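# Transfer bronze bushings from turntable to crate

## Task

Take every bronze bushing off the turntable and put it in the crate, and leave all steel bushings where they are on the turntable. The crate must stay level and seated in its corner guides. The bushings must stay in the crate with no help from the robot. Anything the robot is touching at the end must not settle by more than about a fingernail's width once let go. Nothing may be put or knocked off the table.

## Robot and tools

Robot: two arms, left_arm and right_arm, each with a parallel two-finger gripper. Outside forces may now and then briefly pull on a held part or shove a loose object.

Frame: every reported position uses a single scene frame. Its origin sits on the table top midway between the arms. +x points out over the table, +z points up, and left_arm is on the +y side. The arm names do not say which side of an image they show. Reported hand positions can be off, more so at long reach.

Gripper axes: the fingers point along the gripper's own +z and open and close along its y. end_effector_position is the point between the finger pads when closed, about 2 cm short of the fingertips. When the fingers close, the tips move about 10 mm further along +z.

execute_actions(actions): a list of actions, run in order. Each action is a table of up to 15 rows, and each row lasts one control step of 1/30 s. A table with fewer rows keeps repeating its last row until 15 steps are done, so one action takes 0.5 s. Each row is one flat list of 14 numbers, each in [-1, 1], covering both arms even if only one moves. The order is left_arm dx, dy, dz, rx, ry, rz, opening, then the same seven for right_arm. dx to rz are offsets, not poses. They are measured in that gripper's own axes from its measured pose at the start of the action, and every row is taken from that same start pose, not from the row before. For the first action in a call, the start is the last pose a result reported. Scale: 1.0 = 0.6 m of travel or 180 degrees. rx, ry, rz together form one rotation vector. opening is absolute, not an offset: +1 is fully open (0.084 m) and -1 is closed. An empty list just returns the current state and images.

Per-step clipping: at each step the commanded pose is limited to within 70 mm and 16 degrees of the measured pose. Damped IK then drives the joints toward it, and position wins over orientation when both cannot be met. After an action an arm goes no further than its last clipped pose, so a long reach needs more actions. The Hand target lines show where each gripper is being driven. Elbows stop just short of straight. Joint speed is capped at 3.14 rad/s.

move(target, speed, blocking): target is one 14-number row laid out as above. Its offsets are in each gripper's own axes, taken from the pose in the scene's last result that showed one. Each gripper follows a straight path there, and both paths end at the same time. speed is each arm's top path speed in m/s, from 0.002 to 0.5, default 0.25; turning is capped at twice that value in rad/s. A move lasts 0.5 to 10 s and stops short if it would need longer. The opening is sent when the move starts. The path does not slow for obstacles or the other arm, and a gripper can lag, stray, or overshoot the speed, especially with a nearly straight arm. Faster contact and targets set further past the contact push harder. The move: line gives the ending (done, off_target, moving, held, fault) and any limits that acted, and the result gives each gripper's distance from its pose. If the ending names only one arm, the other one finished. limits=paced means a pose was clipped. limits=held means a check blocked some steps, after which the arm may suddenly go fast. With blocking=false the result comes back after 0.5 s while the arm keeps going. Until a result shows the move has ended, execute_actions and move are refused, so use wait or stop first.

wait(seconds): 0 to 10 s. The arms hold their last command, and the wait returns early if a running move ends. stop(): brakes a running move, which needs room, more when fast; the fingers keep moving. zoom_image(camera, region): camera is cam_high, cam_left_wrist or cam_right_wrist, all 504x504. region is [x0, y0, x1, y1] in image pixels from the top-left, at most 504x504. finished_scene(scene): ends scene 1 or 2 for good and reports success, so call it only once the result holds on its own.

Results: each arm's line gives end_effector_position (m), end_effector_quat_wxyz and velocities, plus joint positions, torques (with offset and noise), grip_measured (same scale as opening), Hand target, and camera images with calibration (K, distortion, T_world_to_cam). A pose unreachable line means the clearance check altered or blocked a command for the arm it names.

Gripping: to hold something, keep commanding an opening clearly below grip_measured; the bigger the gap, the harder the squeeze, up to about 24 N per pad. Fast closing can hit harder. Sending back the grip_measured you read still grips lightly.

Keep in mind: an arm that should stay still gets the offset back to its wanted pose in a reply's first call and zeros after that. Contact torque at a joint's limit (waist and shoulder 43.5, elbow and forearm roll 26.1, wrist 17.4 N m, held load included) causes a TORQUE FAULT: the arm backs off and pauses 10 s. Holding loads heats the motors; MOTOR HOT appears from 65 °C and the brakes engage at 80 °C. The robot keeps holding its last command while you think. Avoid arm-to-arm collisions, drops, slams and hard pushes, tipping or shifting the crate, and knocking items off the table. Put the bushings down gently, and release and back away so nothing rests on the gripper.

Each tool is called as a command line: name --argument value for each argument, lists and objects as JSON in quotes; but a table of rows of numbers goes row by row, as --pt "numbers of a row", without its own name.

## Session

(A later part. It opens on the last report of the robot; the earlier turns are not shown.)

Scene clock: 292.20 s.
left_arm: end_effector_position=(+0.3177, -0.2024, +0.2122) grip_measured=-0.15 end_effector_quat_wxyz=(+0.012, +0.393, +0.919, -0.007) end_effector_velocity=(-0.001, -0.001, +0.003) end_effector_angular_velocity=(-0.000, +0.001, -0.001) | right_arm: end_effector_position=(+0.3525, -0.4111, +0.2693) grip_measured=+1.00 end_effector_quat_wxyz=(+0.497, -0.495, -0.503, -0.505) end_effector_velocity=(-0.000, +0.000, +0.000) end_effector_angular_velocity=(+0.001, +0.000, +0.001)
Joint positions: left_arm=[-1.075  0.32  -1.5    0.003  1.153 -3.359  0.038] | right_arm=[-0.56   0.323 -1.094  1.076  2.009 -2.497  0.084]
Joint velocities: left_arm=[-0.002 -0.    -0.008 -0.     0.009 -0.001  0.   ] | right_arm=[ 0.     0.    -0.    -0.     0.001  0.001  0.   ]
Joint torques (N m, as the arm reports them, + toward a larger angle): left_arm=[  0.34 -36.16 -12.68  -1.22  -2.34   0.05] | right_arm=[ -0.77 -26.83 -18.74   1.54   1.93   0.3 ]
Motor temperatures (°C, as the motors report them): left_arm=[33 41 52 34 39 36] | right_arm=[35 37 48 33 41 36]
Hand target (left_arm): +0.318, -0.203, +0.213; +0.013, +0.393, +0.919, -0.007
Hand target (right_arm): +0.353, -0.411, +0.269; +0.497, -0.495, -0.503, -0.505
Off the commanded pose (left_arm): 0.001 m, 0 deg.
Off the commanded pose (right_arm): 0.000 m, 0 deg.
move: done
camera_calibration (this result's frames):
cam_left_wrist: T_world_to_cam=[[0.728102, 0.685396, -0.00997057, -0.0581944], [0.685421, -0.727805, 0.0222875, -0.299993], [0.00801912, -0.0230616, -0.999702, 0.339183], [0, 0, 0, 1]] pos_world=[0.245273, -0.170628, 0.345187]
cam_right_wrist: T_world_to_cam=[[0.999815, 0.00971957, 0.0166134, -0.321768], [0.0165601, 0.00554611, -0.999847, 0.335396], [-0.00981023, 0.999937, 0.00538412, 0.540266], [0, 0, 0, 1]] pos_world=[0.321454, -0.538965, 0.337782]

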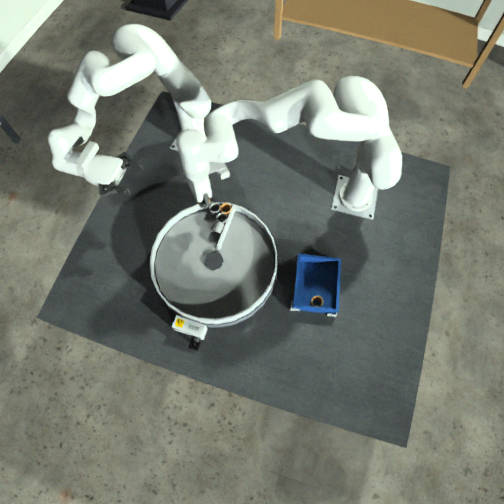

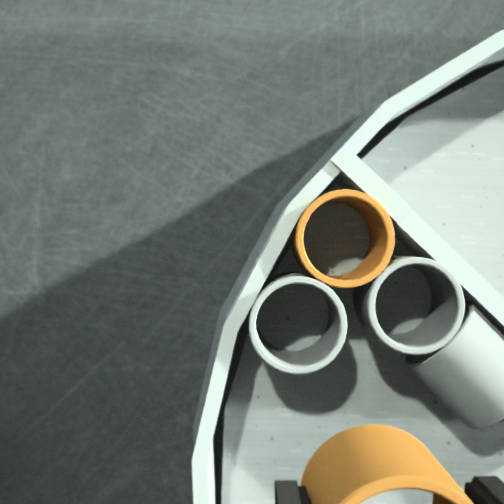

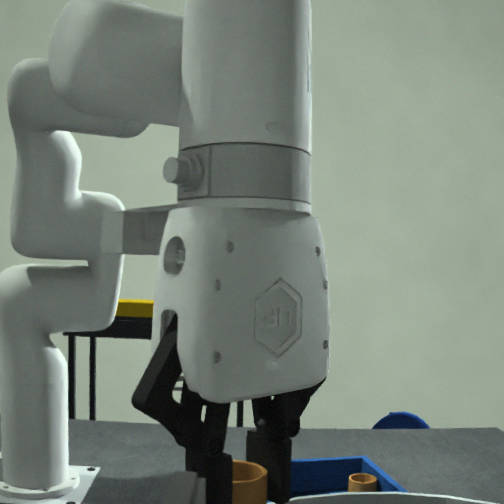

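move --target '[0.448,0.587,-0.016,-0.003,0.007,0.239,-1, 0,0,0,0,0,0,1]' --speed 0.2

move --target '[0,0,0.19,0,0,0,-1, 0,0,0,0,0,0,1]' --speed 0.1

move --target '[0,0,0,0,0,0,0.45, 0,0,0,0,0,0,1]'

move --target '[0,0,-0.24,0,0,0,0.45, 0,0,0,0,0,0,1]'

move --target '[-0.785,-0.115,0,0,0,0,0.45, 0,0,0,0,0,0,1]'

Scene clock: 304.57 s.
left_arm: end_effector_position=(+0.3865, +0.2347, +0.2126) grip_measured=-0.15 end_effector_quat_wxyz=(+0.005, +0.703, +0.711, +0.007) end_effector_velocity=(+0.001, +0.002, +0.000) end_effector_angular_velocity=(-0.003, +0.000, -0.001) | right_arm: end_effector_position=(+0.3525, -0.4111, +0.2693) grip_measured=+1.00 end_effector_quat_wxyz=(+0.497, -0.495, -0.503, -0.505) end_effector_velocity=(+0.000, -0.000, +0.000) end_effector_angular_velocity=(-0.000, +0.001, +0.000)
Joint positions: left_arm=[-0.187 -0.364 -0.728  0.006  1.076 -1.721  0.038] | right_arm=[-0.56   0.323 -1.094  1.076  2.009 -2.497  0.084]
Joint velocities: left_arm=[ 0.008  0.001 -0.002 -0.003  0.001  0.011 -0.   ] | right_arm=[ 0.    -0.    -0.001 -0.     0.     0.002  0.   ]
Joint torques (N m, as the arm reports them, + toward a larger angle): left_arm=[ -0.44 -16.95 -12.44  -0.78  -2.43  -0.35] | right_arm=[ -0.5  -26.73 -18.73   1.6    1.95   0.26]
Motor temperatures (°C, as the motors report them): left_arm=[33 41 52 34 39 36] | right_arm=[35 37 48 33 41 36]
Hand target (left_arm): +0.387, +0.235, +0.213; +0.005, +0.703, +0.711, +0.007
Hand target (right_arm): +0.353, -0.411, +0.269; +0.497, -0.495, -0.503, -0.505
Off the commanded pose (left_arm): 0.001 m, 0 deg.
Off the commanded pose (right_arm): 0.000 m, 0 deg.
move: done
camera_calibration (this result's frames):
cam_left_wrist: T_world_to_cam=[[0.999949, 0.00444979, 0.00909868, -0.357125], [0.00452104, -0.999959, -0.00782526, 0.304466], [0.00906348, 0.007866, -0.999928, 0.341454], [0, 0, 0, 1]] pos_world=[0.352636, 0.303357, 0.347062]
cam_right_wrist: T_world_to_cam=[[0.999815, 0.00971959, 0.0166137, -0.321768], [0.0165604, 0.0055463, -0.999847, 0.335396], [-0.00981025, 0.999937, 0.00538431, 0.540266], [0, 0, 0, 1]] pos_world=[0.321454, -0.538964, 0.337782]

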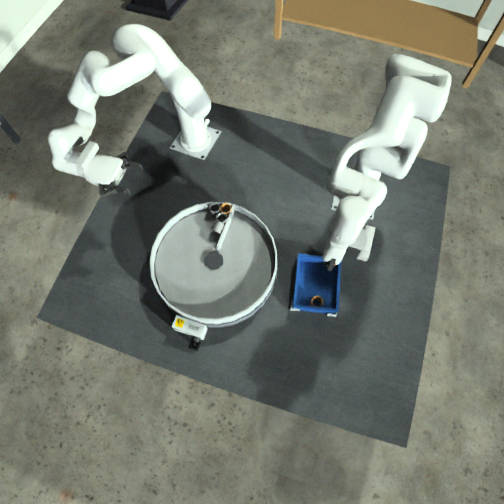

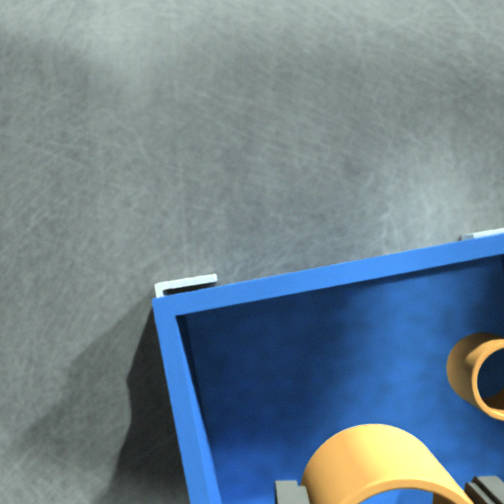

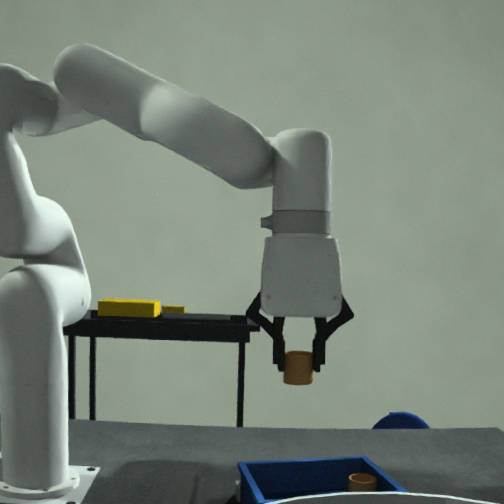

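Scene clock: 306.13 s.
left_arm: end_effector_position=(+0.3887, +0.2347, +0.0991) grip_measured=-0.15 end_effector_quat_wxyz=(+0.005, +0.703, +0.711, +0.007) end_effector_velocity=(-0.001, +0.001, -0.003) end_effector_angular_velocity=(+0.000, +0.003, +0.003) | right_arm: end_effector_position=(+0.3525, -0.4111, +0.2693) grip_measured=+1.00 end_effector_quat_wxyz=(+0.497, -0.495, -0.503, -0.505) end_effector_velocity=(+0.000, -0.000, -0.000) end_effector_angular_velocity=(+0.001, +0.001, -0.001)
Joint positions: left_arm=[-0.185 -0.162 -0.555  0.007  0.701 -1.722  0.038] | right_arm=[-0.56   0.323 -1.094  1.076  2.009 -2.497  0.084]
Joint velocities: left_arm=[ 0.001  0.006  0.003 -0.    -0.007 -0.001  0.   ] | right_arm=[-0.     0.001  0.     0.001  0.     0.     0.   ]
Joint torques (N m, as the arm reports them, + toward a larger angle): left_arm=[  0.37 -18.93 -10.87  -1.03  -2.3   -0.04] | right_arm=[ -0.54 -27.12 -18.63   1.71   1.9    0.19]
Motor temperatures (°C, as the motors report them): left_arm=[33 40 52 34 39 36] | right_arm=[35 37 48 33 41 36]
Hand target (left_arm): +0.389, +0.235, +0.099; +0.005, +0.703, +0.711, +0.007
Hand target (right_arm): +0.353, -0.411, +0.269; +0.497, -0.495, -0.503, -0.505
Off the commanded pose (left_arm): 0.001 m, 0 deg.
Off the commanded pose (right_arm): 0.000 m, 0 deg.
move: done
camera_calibration (this result's frames):
cam_left_wrist: T_world_to_cam=[[0.999944, 0.00397531, 0.00982404, -0.358307], [0.00404753, -0.999965, -0.00734314, 0.303687], [0.0097945, 0.00738249, -0.999925, 0.227768], [0, 0, 0, 1]] pos_world=[0.354827, 0.30342, 0.233501]
cam_right_wrist: T_world_to_cam=[[0.999815, 0.00971949, 0.0166137, -0.321768], [0.0165604, 0.00554611, -0.999847, 0.335396], [-0.00981015, 0.999937, 0.00538412, 0.540266], [0, 0, 0, 1]] pos_world=[0.321454, -0.538964, 0.337782]

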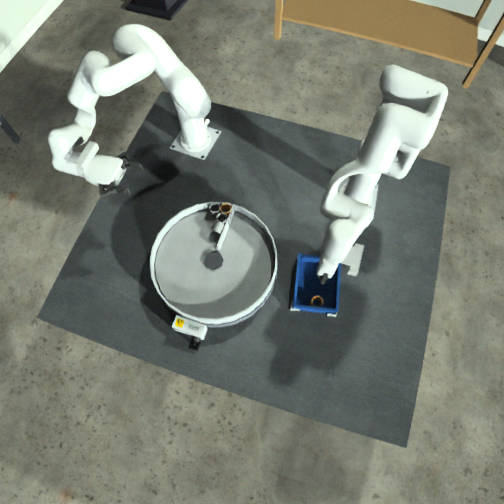

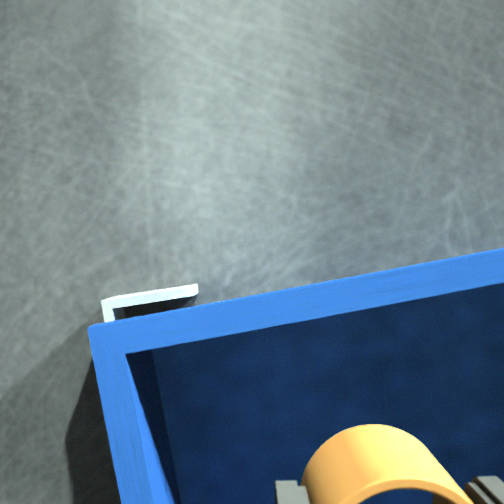

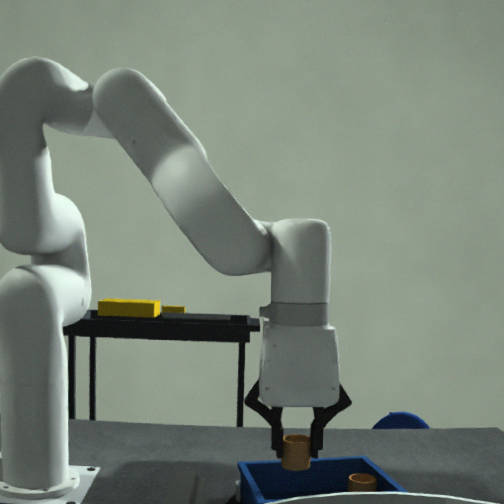

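Scene clock: 306.67 s.
left_arm: end_effector_position=(+0.3887, +0.2347, +0.0991) grip_measured=+0.44 end_effector_quat_wxyz=(+0.005, +0.703, +0.711, +0.007) end_effector_velocity=(-0.001, +0.000, -0.001) end_effector_angular_velocity=(+0.000, +0.002, -0.001) | right_arm: end_effector_position=(+0.3525, -0.4111, +0.2693) grip_measured=+1.00 end_effector_quat_wxyz=(+0.497, -0.495, -0.503, -0.505) end_effector_velocity=(+0.000, +0.000, +0.000) end_effector_angular_velocity=(+0.003, +0.001, -0.001)
Joint positions: left_arm=[-0.185 -0.162 -0.555  0.007  0.701 -1.722  0.063] | right_arm=[-0.56   0.323 -1.094  1.076  2.009 -2.497  0.084]
Joint velocities: left_arm=[ 0.     0.     0.002  0.    -0.     0.     0.   ] | right_arm=[ 0.     0.001  0.     0.002  0.001  0.001 -0.   ]
Joint torques (N m, as the arm reports them, + toward a larger angle): left_arm=[  0.13 -19.54 -10.55  -1.38  -2.28   0.17] | right_arm=[ -0.77 -27.01 -18.8    1.6    1.84   0.26]
Motor temperatures (°C, as the motors report them): left_arm=[33 40 52 34 39 36] | right_arm=[35 37 48 33 41 36]
Hand target (left_arm): +0.389, +0.235, +0.099; +0.005, +0.703, +0.711, +0.007
Hand target (right_arm): +0.353, -0.411, +0.269; +0.497, -0.495, -0.503, -0.505
Off the commanded pose (left_arm): 0.000 m, 0 deg.
Off the commanded pose (right_arm): 0.000 m, 0 deg.
move: done
camera_calibration (this result's frames):
cam_left_wrist: T_world_to_cam=[[0.999943, 0.00397529, 0.00990107, -0.358336], [0.00404798, -0.999965, -0.00733256, 0.303684], [0.00987157, 0.00737222, -0.999924, 0.227767], [0, 0, 0, 1]] pos_world=[0.354838, 0.303418, 0.233524]
cam_right_wrist: T_world_to_cam=[[0.999815, 0.00971944, 0.0166136, -0.321768], [0.0165602, 0.00554611, -0.999847, 0.335396], [-0.0098101, 0.999937, 0.00538413, 0.540266], [0, 0, 0, 1]] pos_world=[0.321454, -0.538965, 0.337781]

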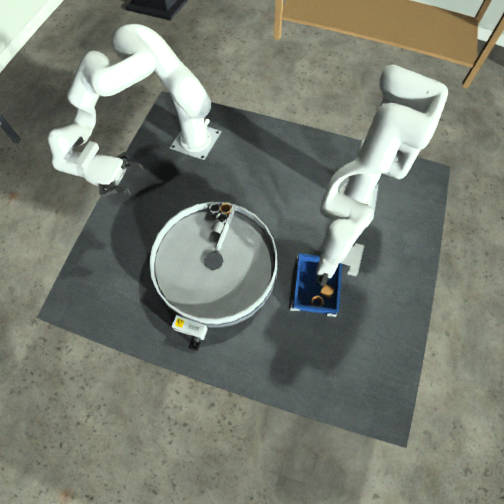

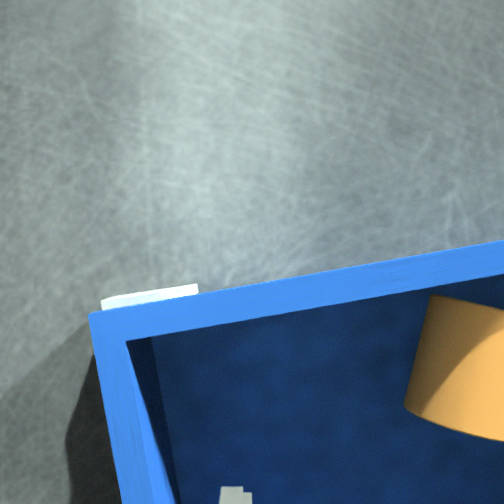

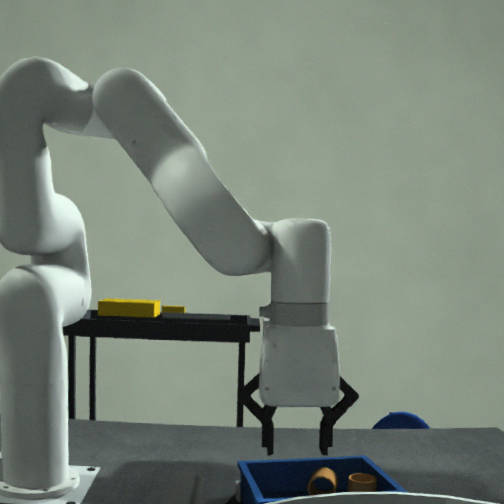

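Scene clock: 307.80 s.
left_arm: end_effector_position=(+0.3858, +0.2348, +0.2424) grip_measured=+0.44 end_effector_quat_wxyz=(+0.005, +0.703, +0.711, +0.007) end_effector_velocity=(+0.001, -0.000, +0.005) end_effector_angular_velocity=(-0.001, -0.006, -0.000) | right_arm: end_effector_position=(+0.3525, -0.4111, +0.2693) grip_measured=+1.00 end_effector_quat_wxyz=(+0.497, -0.495, -0.503, -0.505) end_effector_velocity=(+0.000, -0.000, +0.001) end_effector_angular_velocity=(-0.000, -0.002, -0.001)
Joint positions: left_arm=[-0.187 -0.389 -0.793  0.006  1.167 -1.721  0.063] | right_arm=[-0.56   0.323 -1.094  1.076  2.009 -2.497  0.084]
Joint velocities: left_arm=[-0.    -0.003 -0.009  0.     0.006  0.    -0.   ] | right_arm=[ 0.    -0.002 -0.     0.001  0.    -0.     0.   ]
Joint torques (N m, as the arm reports them, + toward a larger angle): left_arm=[ -0.16 -16.14 -12.4   -1.42  -2.23   0.32] | right_arm=[ -0.63 -26.93 -18.54   1.5    1.92   0.3 ]
Motor temperatures (°C, as the motors report them): left_arm=[33 40 52 34 39 36] | right_arm=[35 37 48 33 41 36]
Hand target (left_arm): +0.386, +0.235, +0.243; +0.005, +0.703, +0.711, +0.007
Hand target (right_arm): +0.353, -0.411, +0.269; +0.497, -0.495, -0.503, -0.505
Off the commanded pose (left_arm): 0.001 m, 0 deg.
Off the commanded pose (right_arm): 0.000 m, 0 deg.
move: done
camera_calibration (this result's frames):
cam_left_wrist: T_world_to_cam=[[0.999952, 0.00458428, 0.00871393, -0.356663], [0.00465355, -0.999958, -0.00794638, 0.304689], [0.00867713, 0.00798655, -0.99993, 0.371357], [0, 0, 0, 1]] pos_world=[0.352005, 0.303345, 0.37686]
cam_right_wrist: T_world_to_cam=[[0.999815, 0.00971949, 0.0166138, -0.321768], [0.0165605, 0.00554604, -0.999847, 0.335396], [-0.00981015, 0.999937, 0.00538405, 0.540266], [0, 0, 0, 1]] pos_world=[0.321454, -0.538964, 0.337781]

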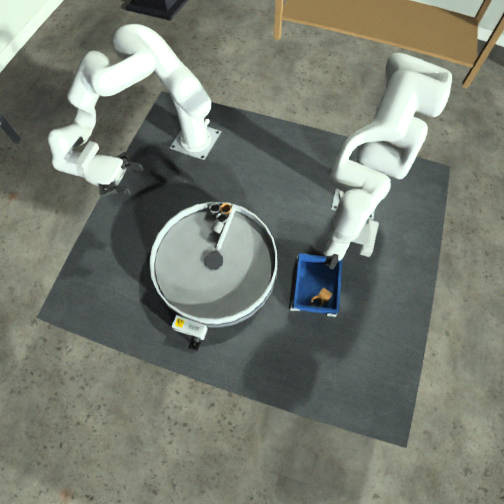

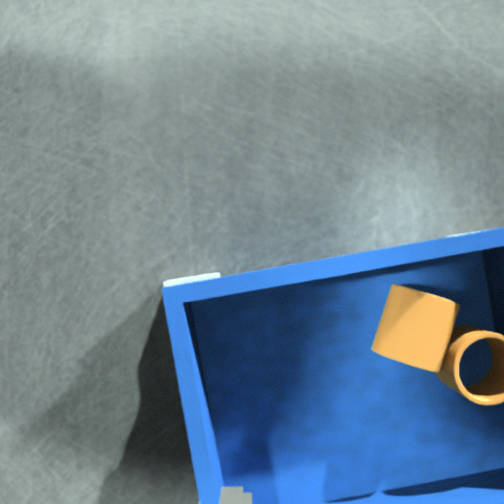

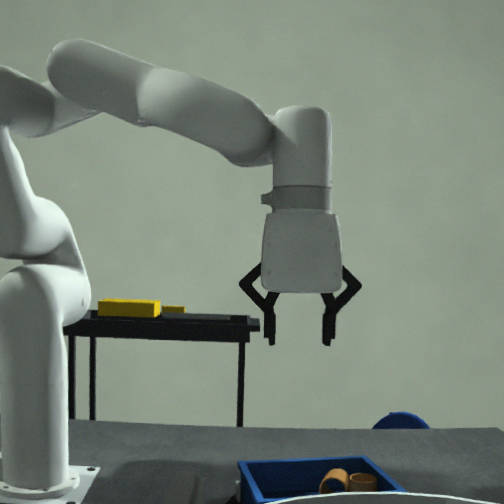

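Scene clock: 310.33 s.
left_arm: end_effector_position=(+0.3226, -0.2364, +0.2416) grip_measured=+0.44 end_effector_quat_wxyz=(+0.006, +0.703, +0.711, +0.006) end_effector_velocity=(-0.001, -0.002, -0.001) end_effector_angular_velocity=(+0.006, +0.003, -0.002) | right_arm: end_effector_position=(+0.3525, -0.4111, +0.2693) grip_measured=+1.00 end_effector_quat_wxyz=(+0.497, -0.495, -0.503, -0.505) end_effector_velocity=(-0.000, +0.000, +0.000) end_effector_angular_velocity=(-0.000, +0.001, -0.000)
Joint positions: left_arm=[-1.102  0.451 -1.778  0.016  1.32  -2.639  0.063] | right_arm=[-0.56   0.323 -1.094  1.076  2.009 -2.497  0.084]
Joint velocities: left_arm=[-0.004  0.012 -0.017  0.     0.012 -0.002 -0.   ] | right_arm=[ 0.    -0.001  0.001  0.    -0.     0.001  0.   ]
Joint torques (N m, as the arm reports them, + toward a larger angle): left_arm=[  0.64 -37.45 -12.29  -0.93  -2.17   0.19] | right_arm=[ -0.93 -26.91 -18.5    1.72   1.99   0.19]
Motor temperatures (°C, as the motors report them): left_arm=[33 40 52 34 39 36] | right_arm=[35 37 48 33 41 36]
Hand target (left_arm): +0.322, -0.237, +0.241; +0.005, +0.703, +0.711, +0.007
Hand target (right_arm): +0.353, -0.411, +0.269; +0.497, -0.495, -0.503, -0.505
Off the commanded pose (left_arm): 0.002 m, 0 deg.
Off the commanded pose (right_arm): 0.000 m, 0 deg.
move: done
camera_calibration (this result's frames):
cam_left_wrist: T_world_to_cam=[[0.999937, 0.00517422, 0.00996018, -0.291482], [0.00523539, -0.999968, -0.00612514, -0.166806], [0.00992817, 0.00617689, -0.999932, 0.374098], [0, 0, 0, 1]] pos_world=[0.288623, -0.167603, 0.375954]
cam_right_wrist: T_world_to_cam=[[0.999815, 0.00971955, 0.0166139, -0.321768], [0.0165605, 0.00554603, -0.999847, 0.335396], [-0.00981021, 0.999937, 0.00538405, 0.540266], [0, 0, 0, 1]] pos_world=[0.321454, -0.538964, 0.337781]

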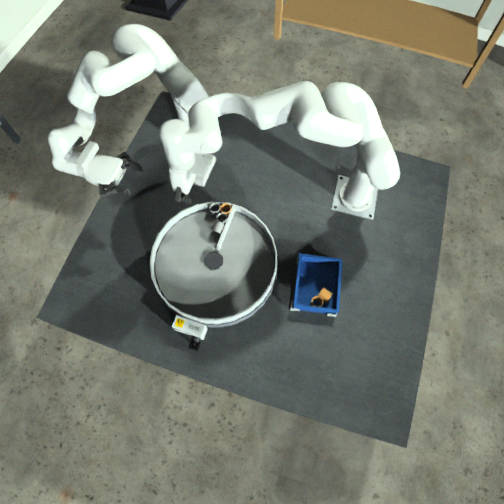

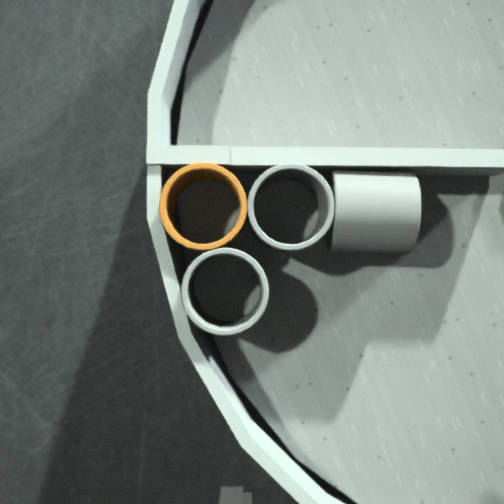

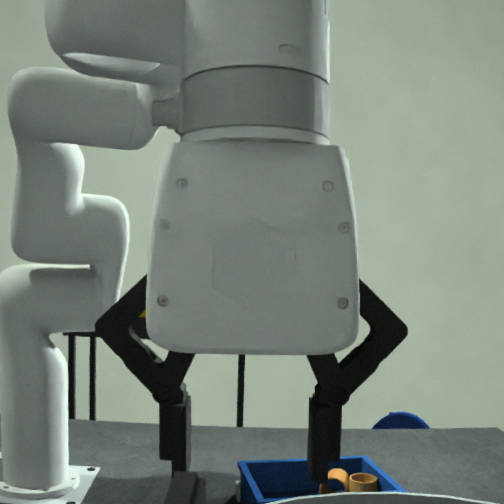

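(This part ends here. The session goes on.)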